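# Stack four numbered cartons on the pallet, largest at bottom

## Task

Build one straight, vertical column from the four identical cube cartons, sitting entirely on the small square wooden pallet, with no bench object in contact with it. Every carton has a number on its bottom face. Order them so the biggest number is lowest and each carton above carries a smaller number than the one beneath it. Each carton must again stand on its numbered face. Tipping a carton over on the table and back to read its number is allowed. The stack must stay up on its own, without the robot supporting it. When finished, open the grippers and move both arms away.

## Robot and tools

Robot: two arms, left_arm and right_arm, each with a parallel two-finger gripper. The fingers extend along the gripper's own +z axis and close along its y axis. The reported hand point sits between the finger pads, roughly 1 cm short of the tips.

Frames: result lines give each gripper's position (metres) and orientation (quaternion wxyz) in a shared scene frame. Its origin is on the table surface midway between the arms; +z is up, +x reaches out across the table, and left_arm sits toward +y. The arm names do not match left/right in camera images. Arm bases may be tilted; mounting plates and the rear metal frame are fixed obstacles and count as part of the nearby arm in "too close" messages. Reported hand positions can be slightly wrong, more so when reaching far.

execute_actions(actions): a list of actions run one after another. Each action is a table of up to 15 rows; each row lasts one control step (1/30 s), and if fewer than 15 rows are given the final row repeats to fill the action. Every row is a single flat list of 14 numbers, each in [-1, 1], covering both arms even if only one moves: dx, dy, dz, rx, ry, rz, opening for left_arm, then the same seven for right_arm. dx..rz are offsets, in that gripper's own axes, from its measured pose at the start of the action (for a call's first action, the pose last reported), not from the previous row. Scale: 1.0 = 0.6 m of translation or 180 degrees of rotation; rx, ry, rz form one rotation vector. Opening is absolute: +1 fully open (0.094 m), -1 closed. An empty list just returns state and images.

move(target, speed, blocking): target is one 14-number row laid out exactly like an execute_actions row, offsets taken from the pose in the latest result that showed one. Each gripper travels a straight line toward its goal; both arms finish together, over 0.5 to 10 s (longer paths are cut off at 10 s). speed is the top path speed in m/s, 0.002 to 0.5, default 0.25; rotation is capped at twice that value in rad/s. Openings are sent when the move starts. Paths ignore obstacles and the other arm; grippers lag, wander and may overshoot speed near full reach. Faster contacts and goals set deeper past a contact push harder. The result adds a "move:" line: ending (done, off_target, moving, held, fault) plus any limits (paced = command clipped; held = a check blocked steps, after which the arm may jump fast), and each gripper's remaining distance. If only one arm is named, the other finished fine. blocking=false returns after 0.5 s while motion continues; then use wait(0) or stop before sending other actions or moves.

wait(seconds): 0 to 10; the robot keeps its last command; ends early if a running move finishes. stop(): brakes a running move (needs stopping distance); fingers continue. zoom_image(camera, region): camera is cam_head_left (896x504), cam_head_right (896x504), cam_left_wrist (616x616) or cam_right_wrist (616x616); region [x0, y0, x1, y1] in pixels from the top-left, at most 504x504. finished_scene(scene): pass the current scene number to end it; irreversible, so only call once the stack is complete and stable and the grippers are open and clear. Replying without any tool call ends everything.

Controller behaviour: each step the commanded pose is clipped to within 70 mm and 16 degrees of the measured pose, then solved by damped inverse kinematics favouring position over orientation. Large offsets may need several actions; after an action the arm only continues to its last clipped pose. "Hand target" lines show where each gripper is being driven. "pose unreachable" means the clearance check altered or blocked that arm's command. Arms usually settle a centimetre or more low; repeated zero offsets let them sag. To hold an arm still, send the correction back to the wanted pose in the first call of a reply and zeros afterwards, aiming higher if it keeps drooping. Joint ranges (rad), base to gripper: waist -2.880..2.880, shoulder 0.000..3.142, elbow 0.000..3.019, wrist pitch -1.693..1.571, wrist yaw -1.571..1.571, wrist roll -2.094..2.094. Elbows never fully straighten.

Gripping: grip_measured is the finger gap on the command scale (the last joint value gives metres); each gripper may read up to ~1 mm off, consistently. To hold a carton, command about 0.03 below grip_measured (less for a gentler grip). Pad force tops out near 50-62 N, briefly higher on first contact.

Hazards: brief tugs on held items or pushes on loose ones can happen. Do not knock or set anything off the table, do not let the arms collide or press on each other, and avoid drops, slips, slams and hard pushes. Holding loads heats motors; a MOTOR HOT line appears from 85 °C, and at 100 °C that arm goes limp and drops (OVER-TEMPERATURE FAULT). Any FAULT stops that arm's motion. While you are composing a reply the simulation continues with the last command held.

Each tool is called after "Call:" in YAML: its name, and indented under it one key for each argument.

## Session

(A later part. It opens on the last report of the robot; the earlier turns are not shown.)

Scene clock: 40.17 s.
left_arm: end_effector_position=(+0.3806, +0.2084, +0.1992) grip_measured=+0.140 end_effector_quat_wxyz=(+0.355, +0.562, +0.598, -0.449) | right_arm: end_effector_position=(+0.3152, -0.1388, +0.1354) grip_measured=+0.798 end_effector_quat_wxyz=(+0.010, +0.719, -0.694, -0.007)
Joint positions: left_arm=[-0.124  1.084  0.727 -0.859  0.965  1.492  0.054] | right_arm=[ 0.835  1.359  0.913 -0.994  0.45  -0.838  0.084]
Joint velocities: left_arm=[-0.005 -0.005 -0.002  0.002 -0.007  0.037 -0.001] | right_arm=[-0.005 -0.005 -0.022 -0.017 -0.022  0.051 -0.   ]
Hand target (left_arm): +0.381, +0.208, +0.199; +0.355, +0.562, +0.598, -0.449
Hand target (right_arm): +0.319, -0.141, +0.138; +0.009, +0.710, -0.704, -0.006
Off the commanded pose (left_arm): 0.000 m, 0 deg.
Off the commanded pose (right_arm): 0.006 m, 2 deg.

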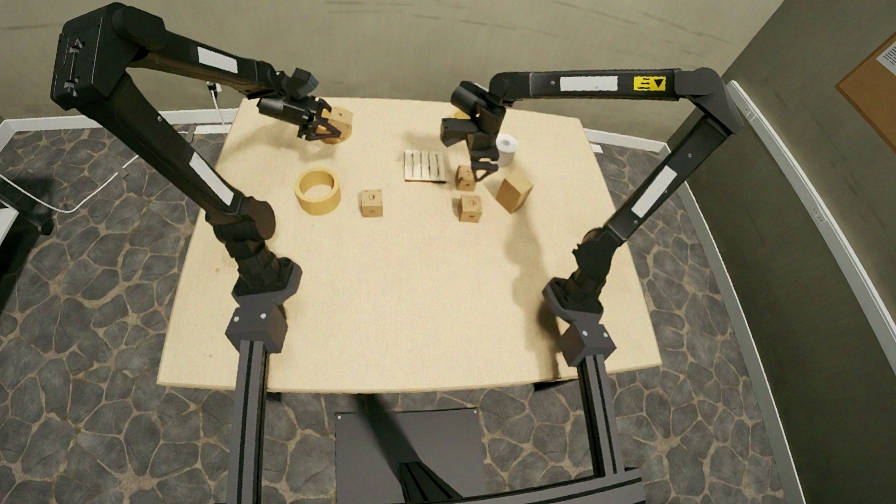

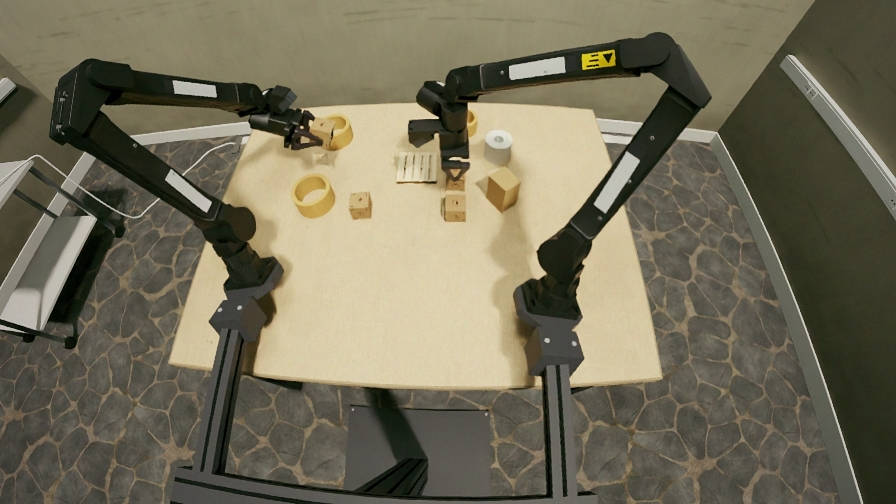

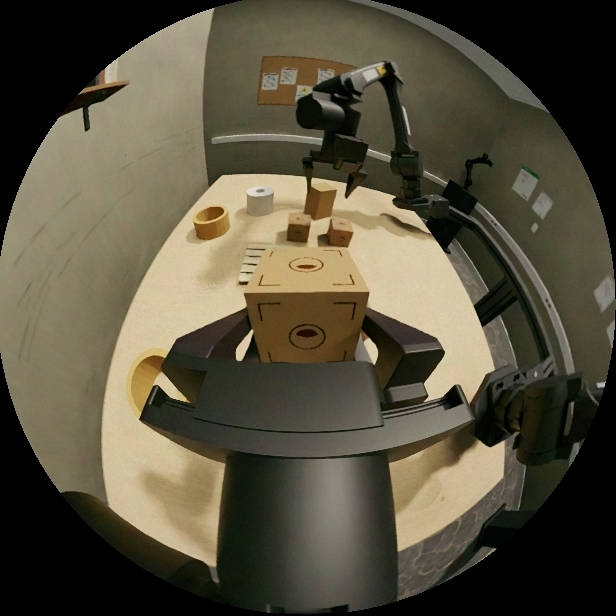

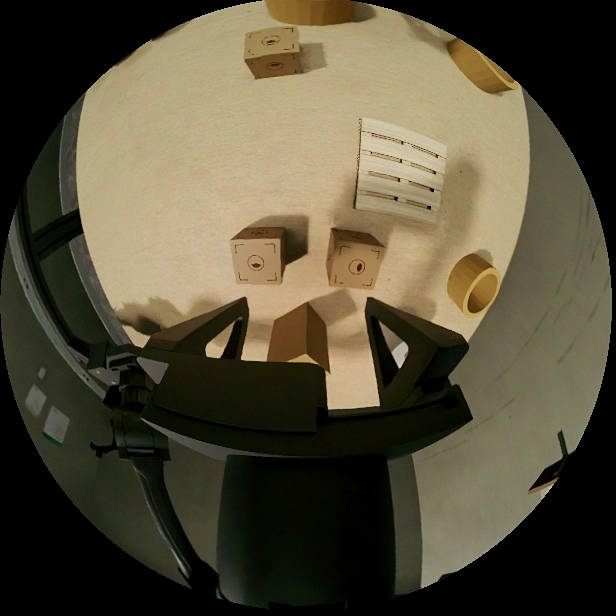

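Go to (.258,-.140).

Call:
move:
  target: [0,0,0,0,0,0,0.08,0,0.1,0.06,0.005,-0.005,-0.01,1]

Call:
move:
  target: [0,0,0,0,0,0,0.08,0,0,0.12,0,0,0,1]
  speed: 0.15

Scene clock: 41.23 s.
left_arm: end_effector_position=(+0.3806, +0.2084, +0.1992) grip_measured=+0.140 end_effector_quat_wxyz=(+0.355, +0.562, +0.598, -0.449) | right_arm: end_effector_position=(+0.2524, -0.1444, +0.0940) grip_measured=+1.000 end_effector_quat_wxyz=(+0.013, +0.736, -0.677, -0.008)
Joint positions: left_arm=[-0.124  1.084  0.727 -0.859  0.965  1.492  0.054] | right_arm=[ 0.885  1.358  0.725 -0.837  0.455 -0.829  0.094]
Joint velocities: left_arm=[-0.005 -0.005 -0.007  0.002  0.037  0.066  0.   ] | right_arm=[ 0.015  0.005 -0.007 -0.012  0.007  0.022  0.   ]
Hand target (left_arm): +0.381, +0.208, +0.199; +0.355, +0.562, +0.598, -0.449
Hand target (right_arm): +0.255, -0.142, +0.100; -0.000, +0.731, -0.683, -0.008
Off the commanded pose (left_arm): 0.000 m, 0 deg.
Off the commanded pose (right_arm): 0.008 m, 2 deg.
move: done

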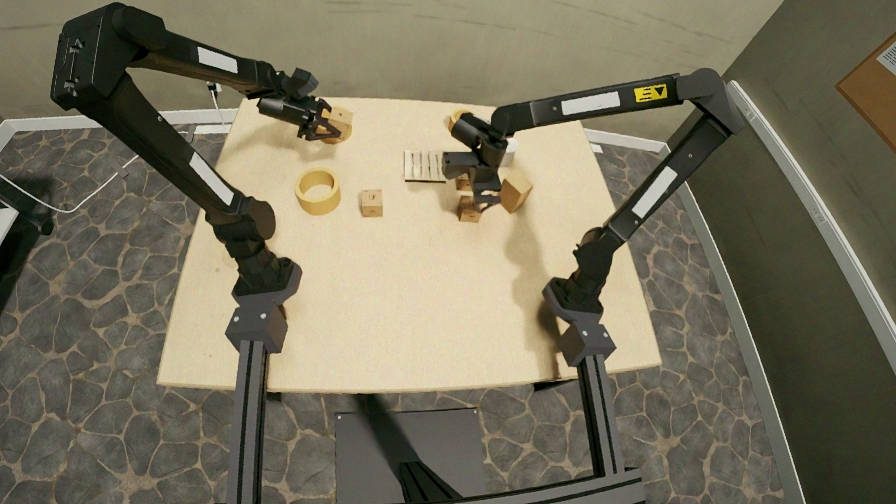

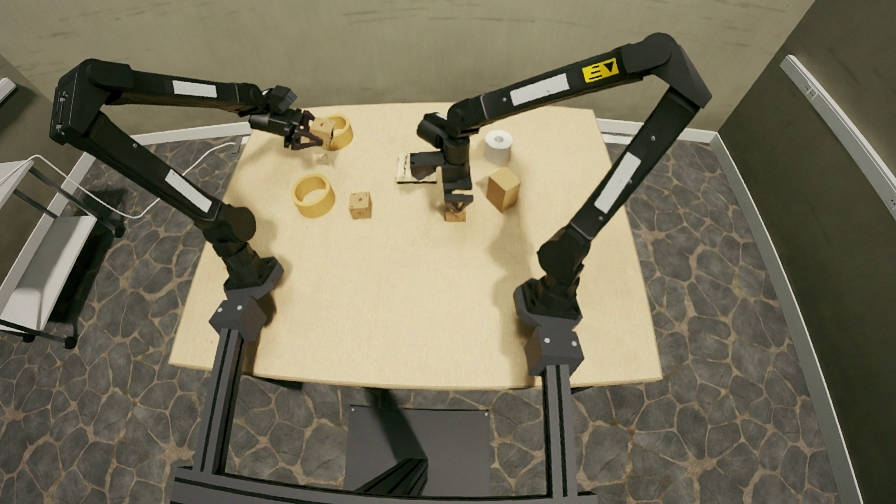

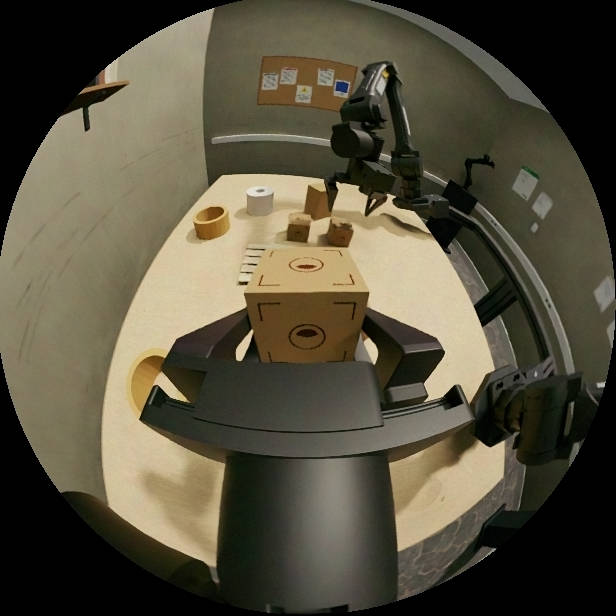

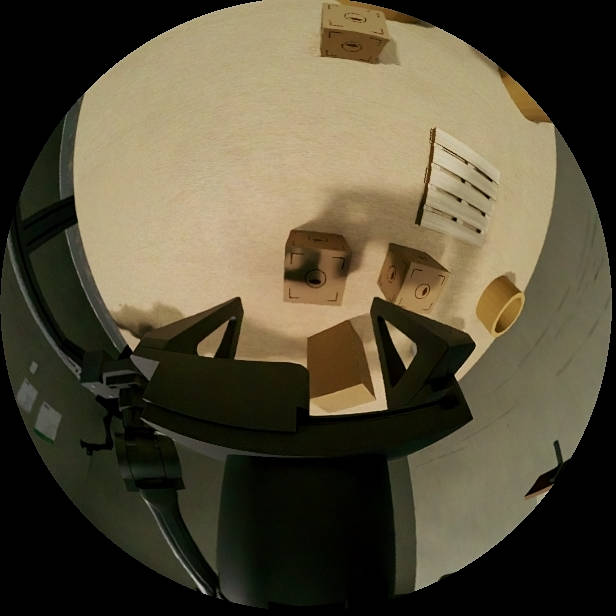

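Scene clock: 42.13 s.
left_arm: end_effector_position=(+0.3806, +0.2084, +0.1992) grip_measured=+0.140 end_effector_quat_wxyz=(+0.355, +0.562, +0.598, -0.449) | right_arm: end_effector_position=(+0.2536, -0.1413, +0.0292) grip_measured=+1.000 end_effector_quat_wxyz=(+0.005, +0.733, -0.680, -0.008)
Joint positions: left_arm=[-0.124  1.084  0.727 -0.859  0.965  1.492  0.054] | right_arm=[ 0.8    1.503  0.672 -0.582  0.443 -0.919  0.094]
Joint velocities: left_arm=[-0.005 -0.005 -0.002  0.007 -0.007 -0.037  0.001] | right_arm=[-0.005 -0.005  0.002 -0.007  0.007 -0.051  0.   ]
Hand target (left_arm): +0.381, +0.208, +0.199; +0.355, +0.562, +0.598, -0.449
Hand target (right_arm): +0.251, -0.145, +0.023; +0.012, +0.736, -0.677, -0.009
Off the commanded pose (left_arm): 0.000 m, 0 deg.
Off the commanded pose (right_arm): 0.009 m, 1 deg.
move: done

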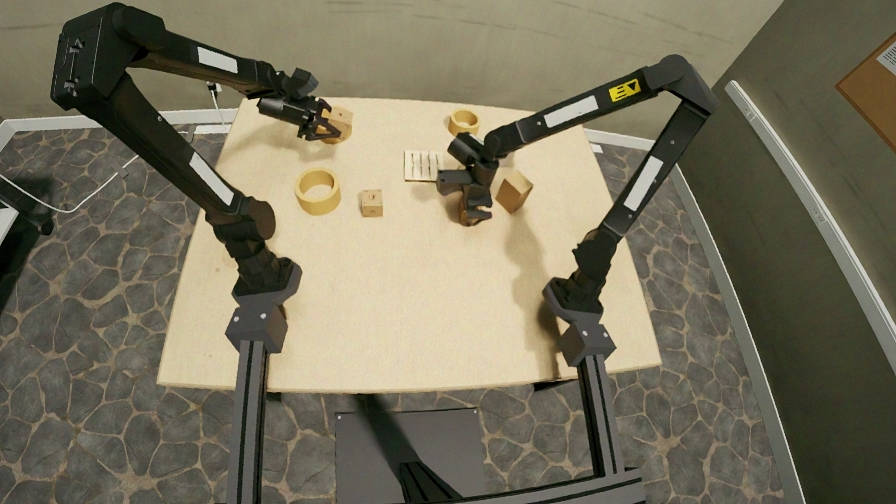

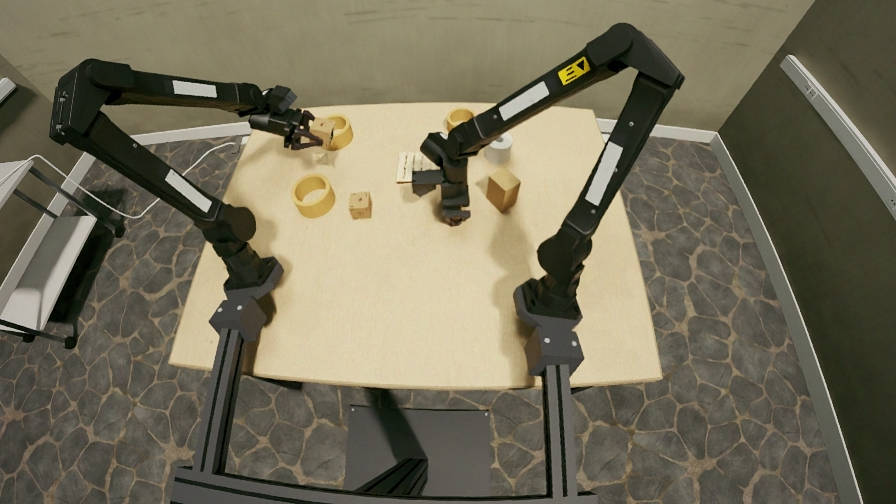

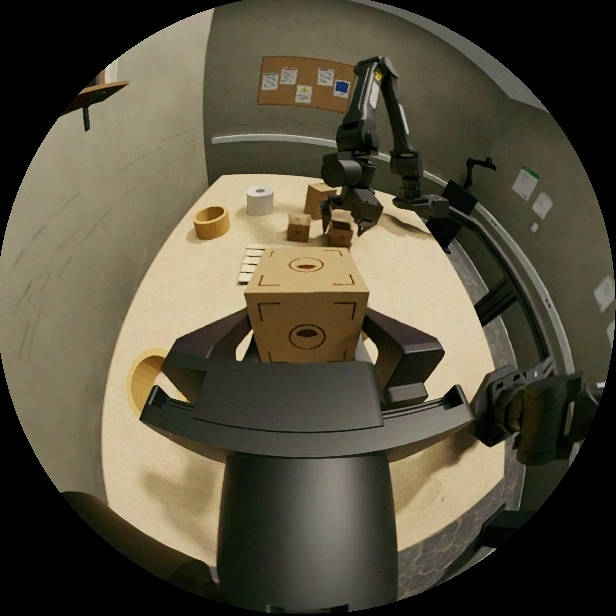

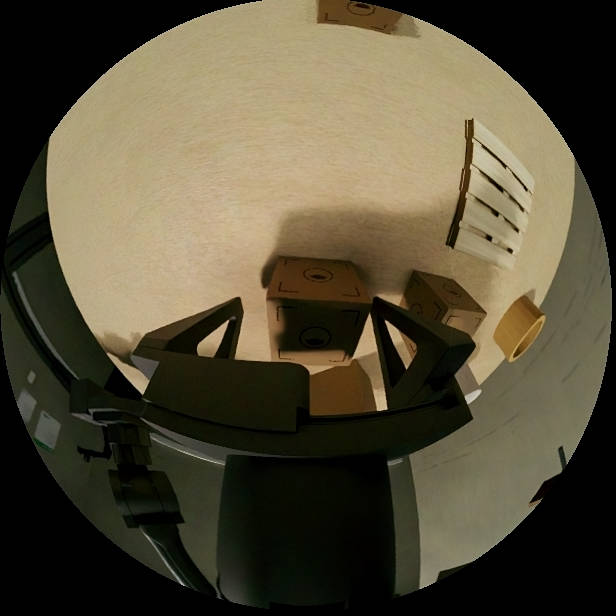

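Call:
execute_actions:
  actions:
    - [[0,0,0,0,0,0,0.08,0,-0.01,0,0,0,0.035,0.6]]
    - [[0,0,0,0,0,0,0.08,0,0,0,0,0,0,0.06]]
    - [[0,0,0,0,0,0,0.08,-0.03,-0.02,-0.12,0,0,0,0.06]]

Call:
move:
  target: [0,0,0,0,0,0,0.08,-0.17,-0.29,-0.05,0.01,-0.01,0,0.06]

Scene clock: 43.93 s.
left_arm: end_effector_position=(+0.3806, +0.2084, +0.1992) grip_measured=+0.140 end_effector_quat_wxyz=(+0.355, +0.562, +0.598, -0.449) | right_arm: end_effector_position=(+0.2575, -0.1291, +0.0948) grip_measured=+0.124 end_effector_quat_wxyz=(+0.013, +0.713, -0.701, -0.008)
Joint positions: left_arm=[-0.124  1.084  0.727 -0.859  0.965  1.492  0.054] | right_arm=[ 0.904  1.399  0.764 -0.844  0.456 -0.741  0.053]
Joint velocities: left_arm=[-0.005 -0.005 -0.002  0.002  0.022 -0.007  0.001] | right_arm=[ 0.005 -0.005  0.002 -0.002 -0.051  0.022  0.001]
Hand target (left_arm): +0.381, +0.208, +0.199; +0.355, +0.562, +0.598, -0.449
Hand target (right_arm): +0.266, -0.124, +0.100; +0.007, +0.704, -0.710, -0.008
Off the commanded pose (left_arm): 0.000 m, 0 deg.
Off the commanded pose (right_arm): 0.013 m, 2 deg.

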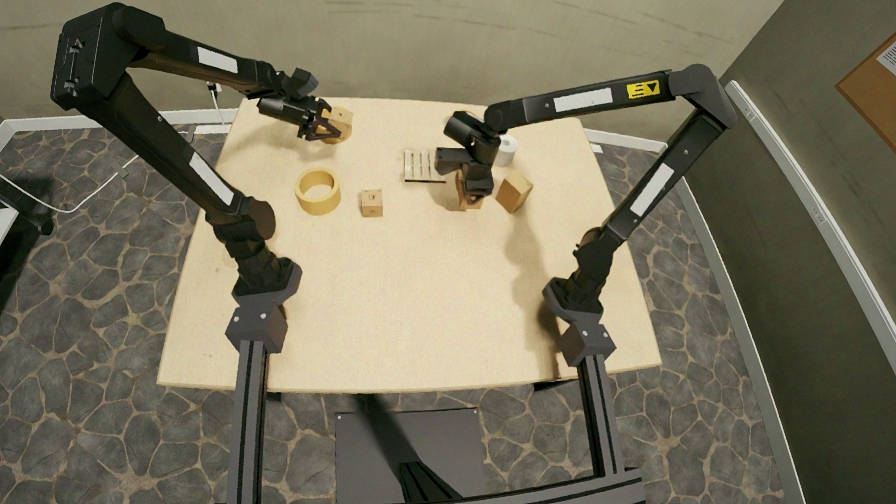

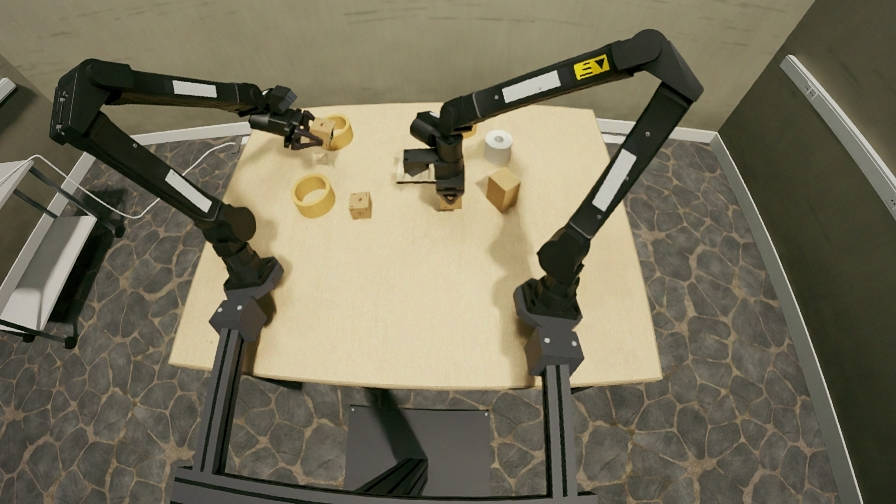

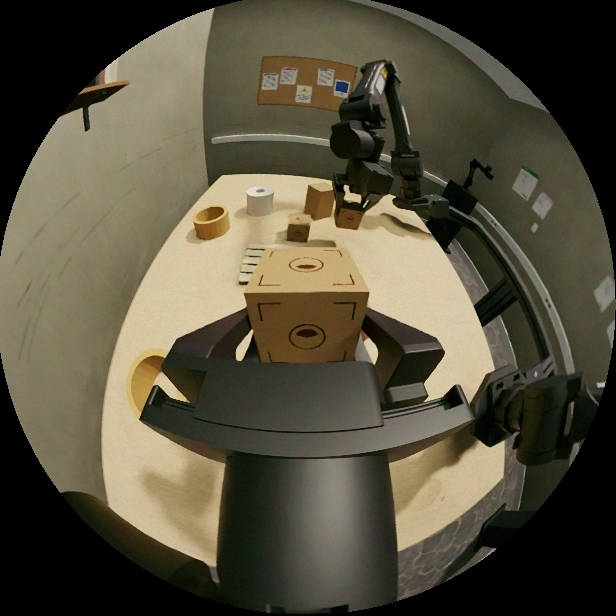

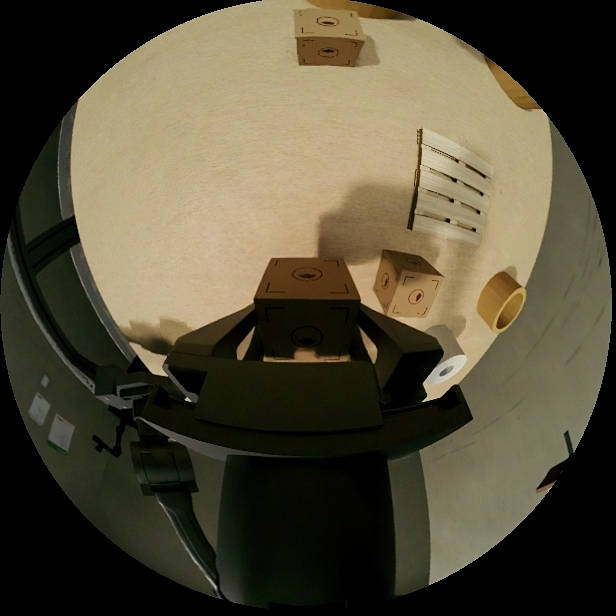

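Scene clock: 45.23 s.
left_arm: end_effector_position=(+0.3806, +0.2084, +0.1992) grip_measured=+0.140 end_effector_quat_wxyz=(+0.355, +0.562, +0.598, -0.449) | right_arm: end_effector_position=(+0.4177, -0.0275, +0.1244) grip_measured=+0.124 end_effector_quat_wxyz=(-0.010, +0.714, -0.700, -0.009)
Joint positions: left_arm=[-0.124  1.084  0.727 -0.859  0.965  1.492  0.054] | right_arm=[ 0.842  1.703  1.33  -1.026  0.447 -0.833  0.053]
Joint velocities: left_arm=[-0.005 -0.005 -0.002 -0.007  0.007 -0.037 -0.001] | right_arm=[-0.005  0.005 -0.007  0.012  0.081 -0.051 -0.001]
Hand target (left_arm): +0.381, +0.208, +0.199; +0.355, +0.562, +0.598, -0.449
Hand target (right_arm): +0.431, -0.025, +0.122; -0.011, +0.713, -0.701, -0.009
Off the commanded pose (left_arm): 0.000 m, 0 deg.
Off the commanded pose (right_arm): 0.014 m, 0 deg.
move: off_target (right_arm)

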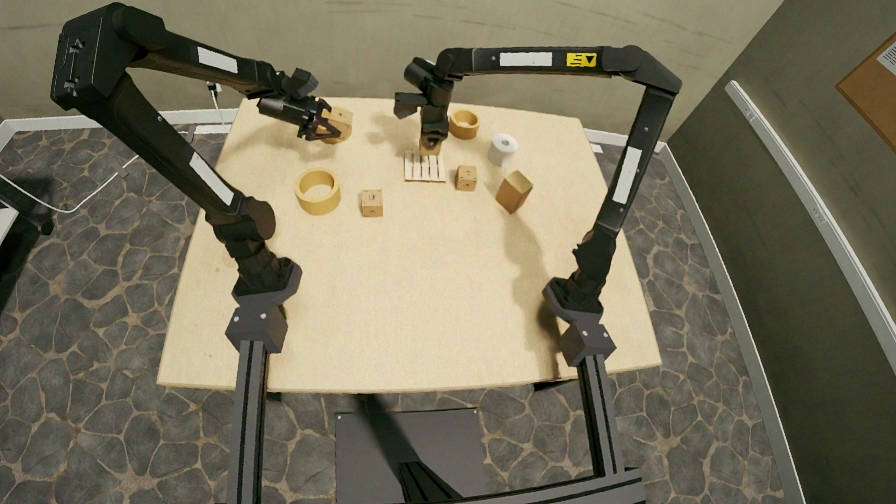

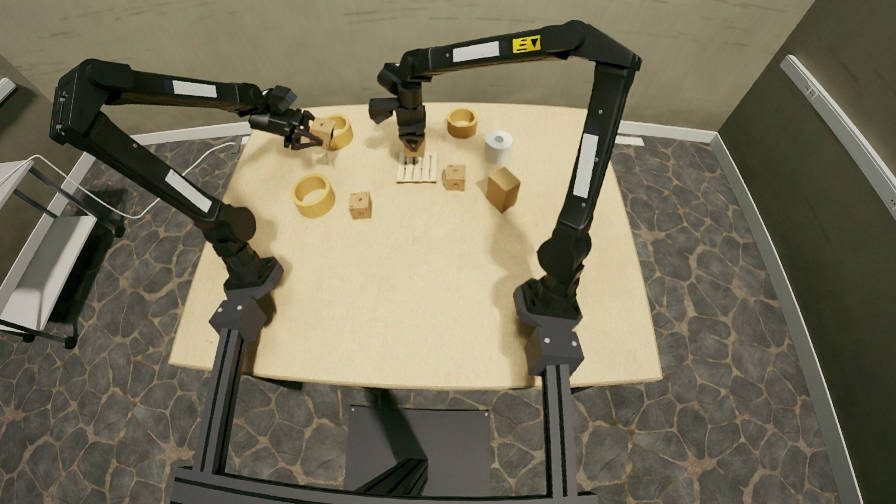

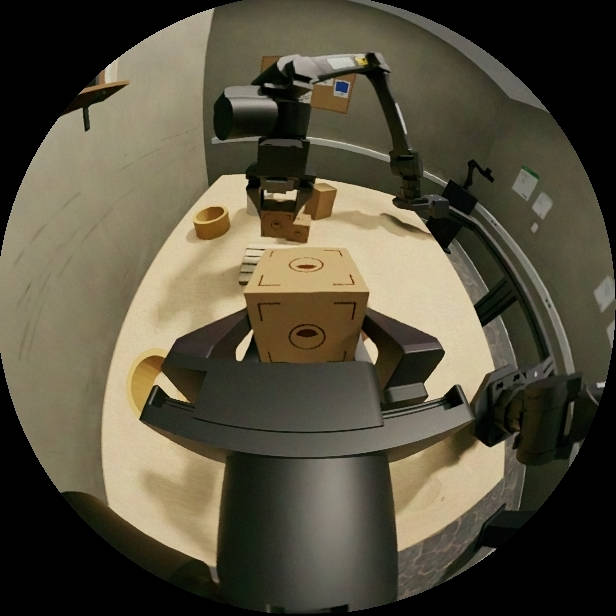

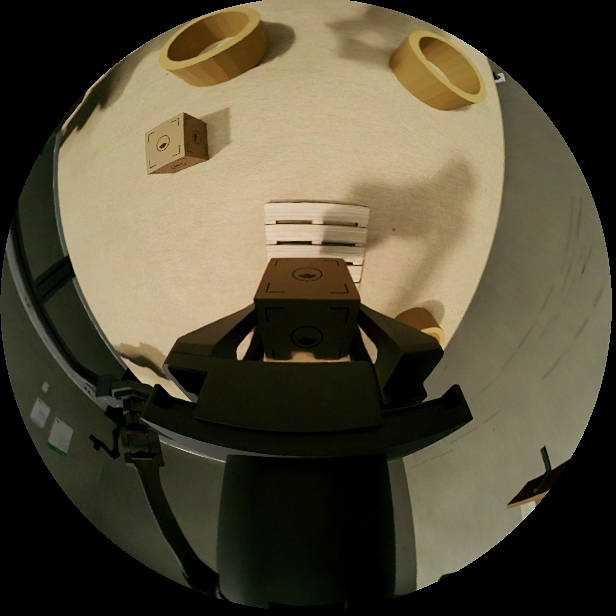

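Call:
move:
  target: [0,0,0,0,0,0,0.08,0.005,-0.035,0.115,0,0.009,0.006,0.06]
  speed: 0.12

Call:
zoom_image:
  camera: "cam_head_left"
  region: [370,110,490,200]

Scene clock: 46.40 s.
left_arm: end_effector_position=(+0.3806, +0.2084, +0.1992) grip_measured=+0.140 end_effector_quat_wxyz=(+0.355, +0.562, +0.598, -0.449) | right_arm: end_effector_position=(+0.4316, -0.0294, +0.0610) grip_measured=+0.124 end_effector_quat_wxyz=(+0.002, +0.707, -0.707, -0.002)
Joint positions: left_arm=[-0.124  1.084  0.727 -0.859  0.965  1.492  0.054] | right_arm=[ 0.774  1.807  1.33  -0.914  0.451 -0.877  0.053]
Joint velocities: left_arm=[-0.005 -0.005  0.007  0.012  0.022 -0.051 -0.001] | right_arm=[-0.015  0.005 -0.007 -0.007  0.022 -0.095  0.   ]
Hand target (left_arm): +0.381, +0.208, +0.199; +0.355, +0.562, +0.598, -0.449
Hand target (right_arm): +0.440, -0.029, +0.056; -0.000, +0.707, -0.707, +0.000
Off the commanded pose (left_arm): 0.000 m, 0 deg.
Off the commanded pose (right_arm): 0.009 m, 0 deg.
move: done

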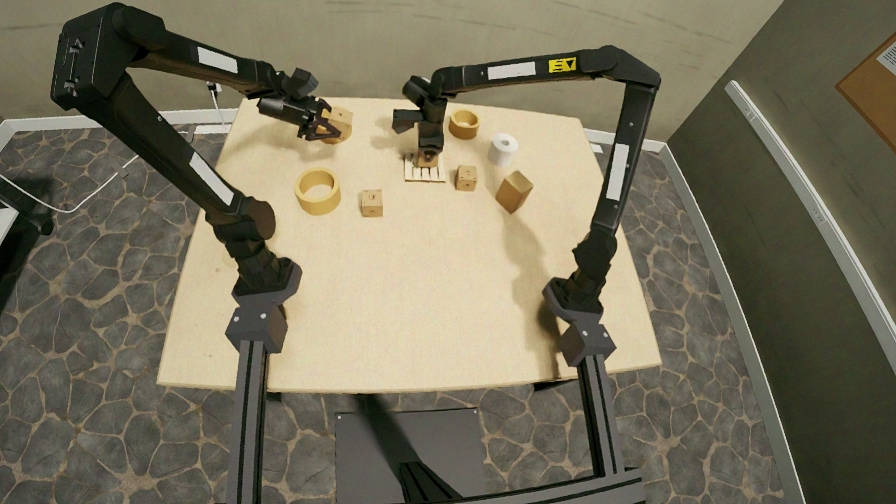

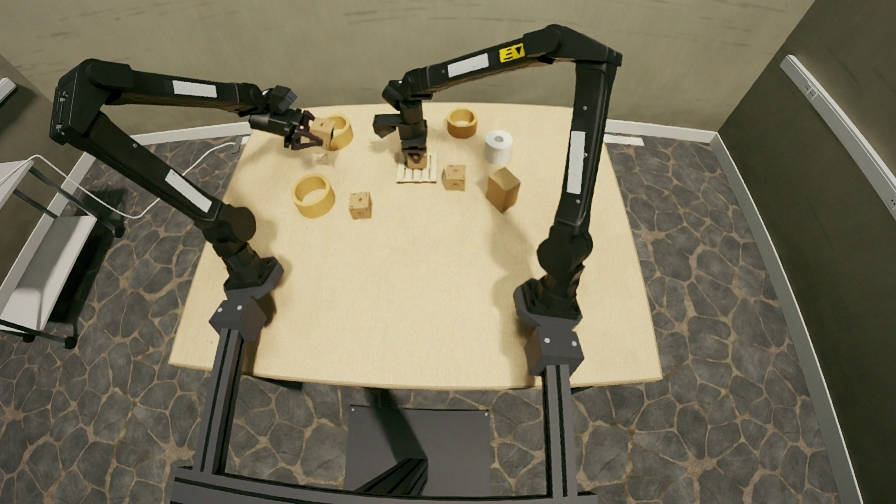

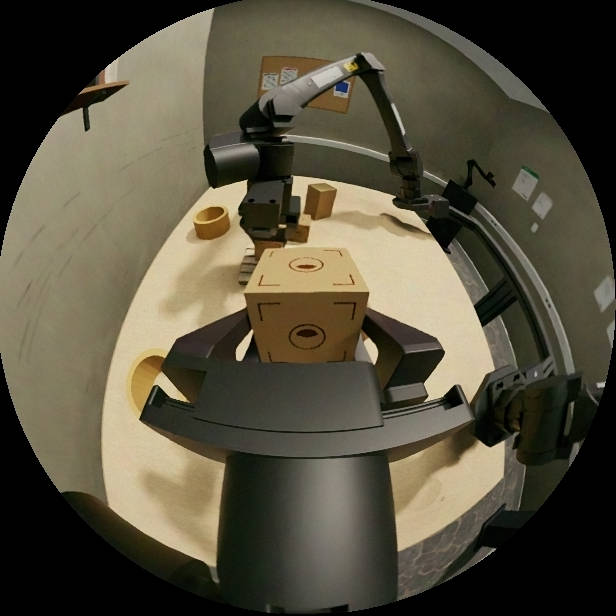

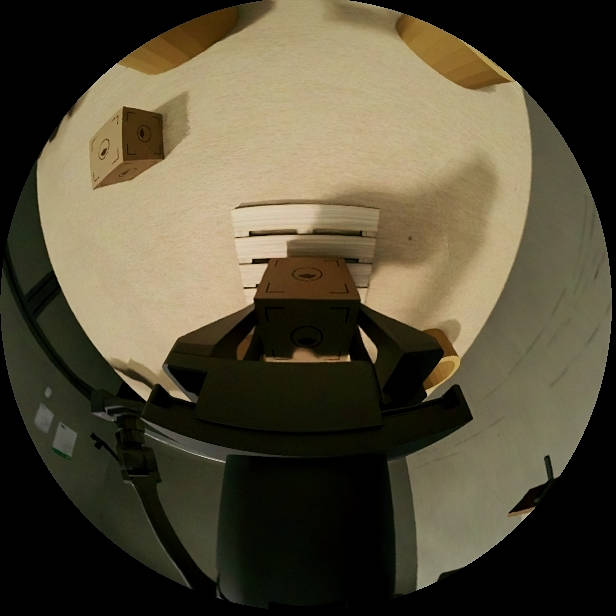

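Region (370, 110, 490, 200) of cam_head_left's 896x504 image, scaled by 4.200, with more detail than that image has; it fills the top 378 rows of this view, and the rest is white.

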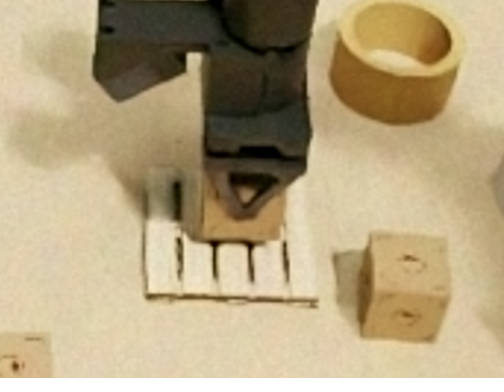

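Centered.

Call:
move:
  target: [0,0,0,0,0,0,0.08,0,0,0.035,0,0,0,0.06]
  speed: 0.03

Scene clock: 47.60 s.
left_arm: end_effector_position=(+0.3806, +0.2084, +0.1992) grip_measured=+0.140 end_effector_quat_wxyz=(+0.355, +0.562, +0.598, -0.449) | right_arm: end_effector_position=(+0.4360, -0.0244, +0.0592) grip_measured=+0.124 end_effector_quat_wxyz=(-0.013, +0.703, -0.711, -0.001)
Joint positions: left_arm=[-0.124  1.084  0.727 -0.859  0.965  1.492  0.054] | right_arm=[ 0.774  1.808  1.325 -0.874  0.449 -0.882  0.053]
Joint velocities: left_arm=[-0.015 -0.005 -0.017  0.007 -0.007 -0.022  0.   ] | right_arm=[-0.005  0.005  0.007 -0.007 -0.037 -0.022 -0.001]
Hand target (left_arm): +0.381, +0.208, +0.199; +0.355, +0.562, +0.598, -0.449
Hand target (right_arm): +0.431, -0.030, +0.041; +0.002, +0.707, -0.708, -0.002
Off the commanded pose (left_arm): 0.000 m, 0 deg.
Off the commanded pose (right_arm): 0.020 m, 2 deg.
move: off_target (right_arm)

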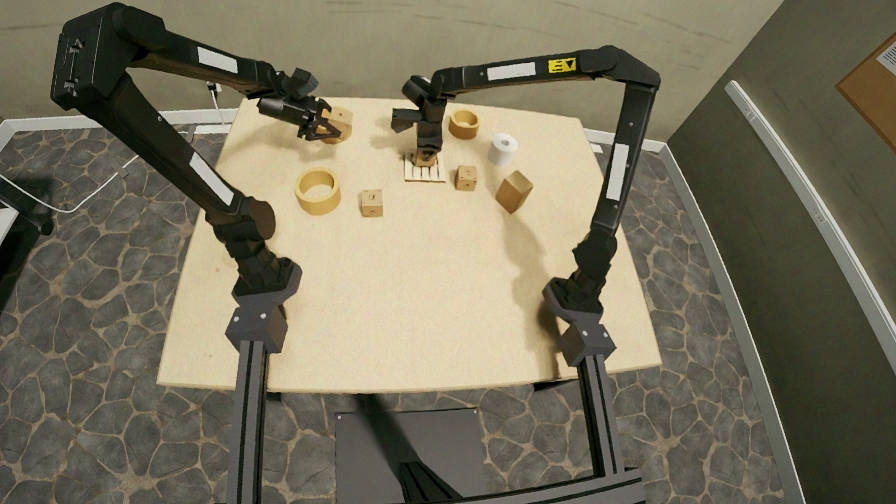

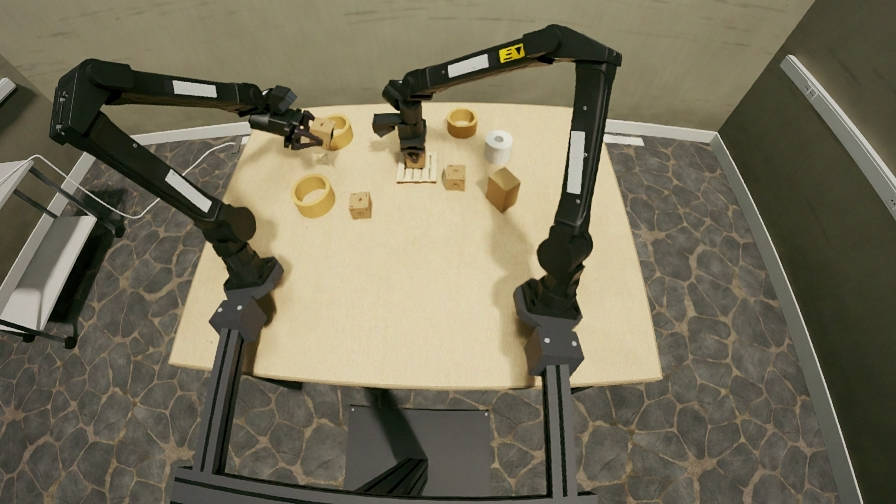

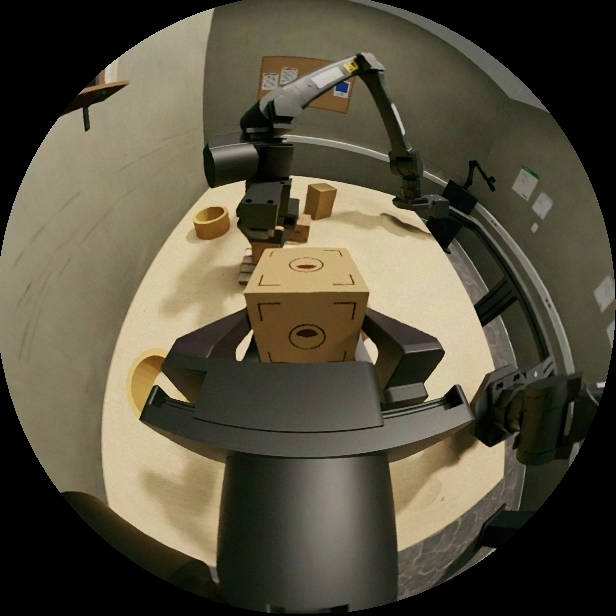

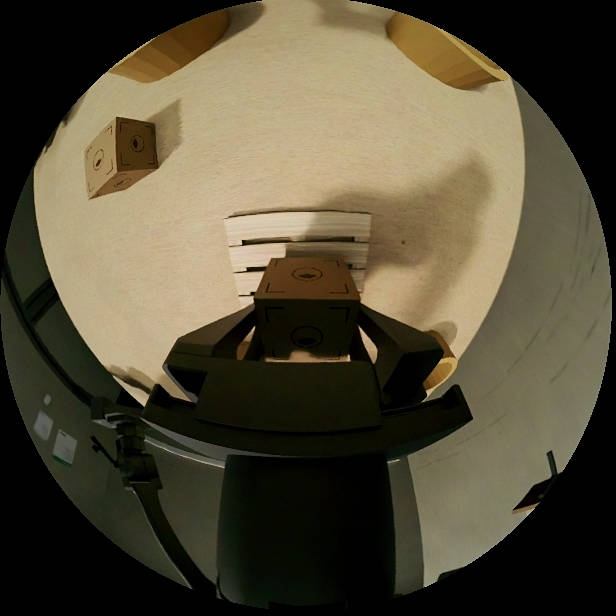

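Call:
execute_actions:
  actions:
    - [[0,0,0,0,0,0,0.08,0.015,0.015,0.042,-0.006,0.006,0,0.06]]
    - []

Call:
zoom_image:
  camera: "cam_head_left"
  region: [370,110,490,200]

Scene clock: 48.30 s.
left_arm: end_effector_position=(+0.3806, +0.2084, +0.1992) grip_measured=+0.140 end_effector_quat_wxyz=(+0.355, +0.562, +0.598, -0.449) | right_arm: end_effector_position=(+0.4300, -0.0286, +0.0490) grip_measured=+0.124 end_effector_quat_wxyz=(-0.011, +0.701, -0.713, -0.001)
Joint positions: left_arm=[-0.124  1.084  0.727 -0.859  0.965  1.492  0.054] | right_arm=[ 0.767  1.81   1.297 -0.845  0.448 -0.882  0.053]
Joint velocities: left_arm=[-0.005 -0.015 -0.012 -0.002  0.022  0.051  0.001] | right_arm=[-0.005  0.005 -0.017  0.002 -0.007 -0.007  0.001]
Hand target (left_arm): +0.381, +0.208, +0.199; +0.355, +0.562, +0.598, -0.449
Hand target (right_arm): +0.427, -0.033, +0.034; +0.000, +0.703, -0.711, -0.002
Off the commanded pose (left_arm): 0.000 m, 0 deg.
Off the commanded pose (right_arm): 0.016 m, 1 deg.

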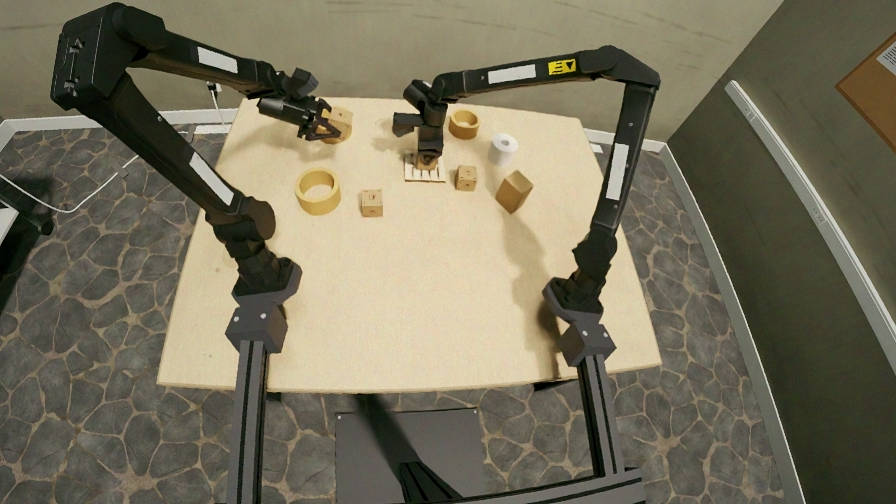

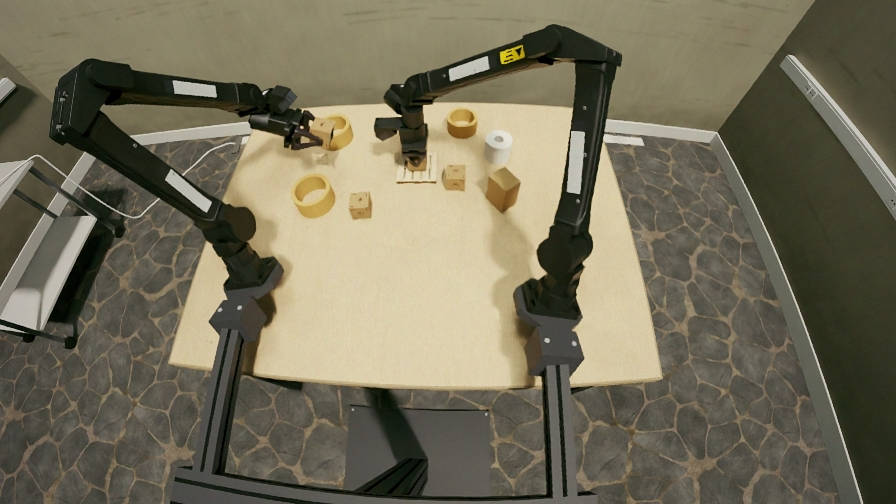

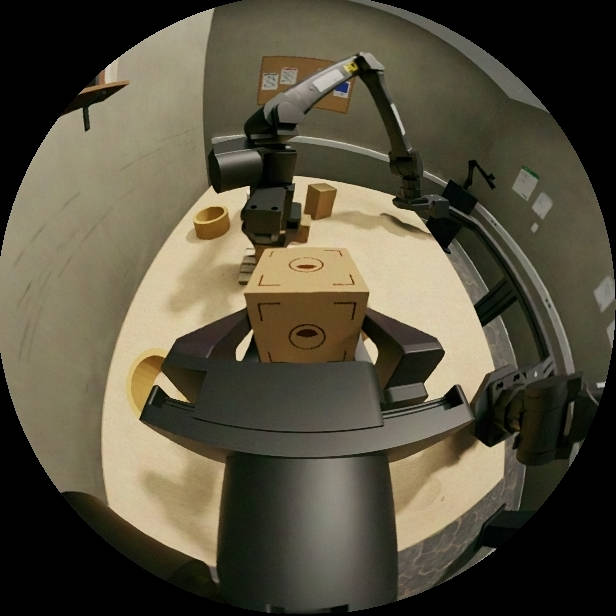

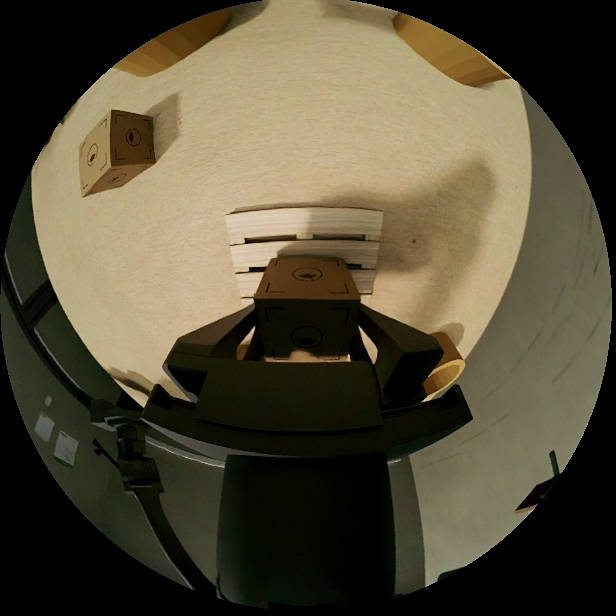

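Region (370, 110, 490, 200) of cam_head_left's 896x504 image, scaled by 4.200, with more detail than that image has; it fills the top 378 rows of this view, and the rest is white.

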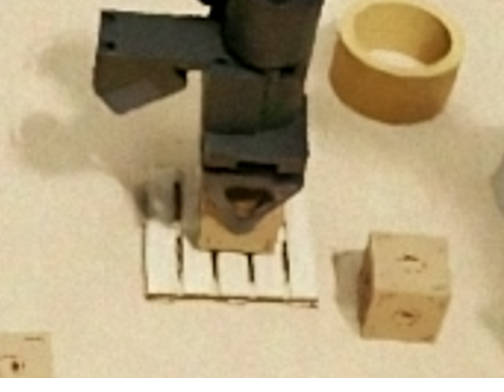

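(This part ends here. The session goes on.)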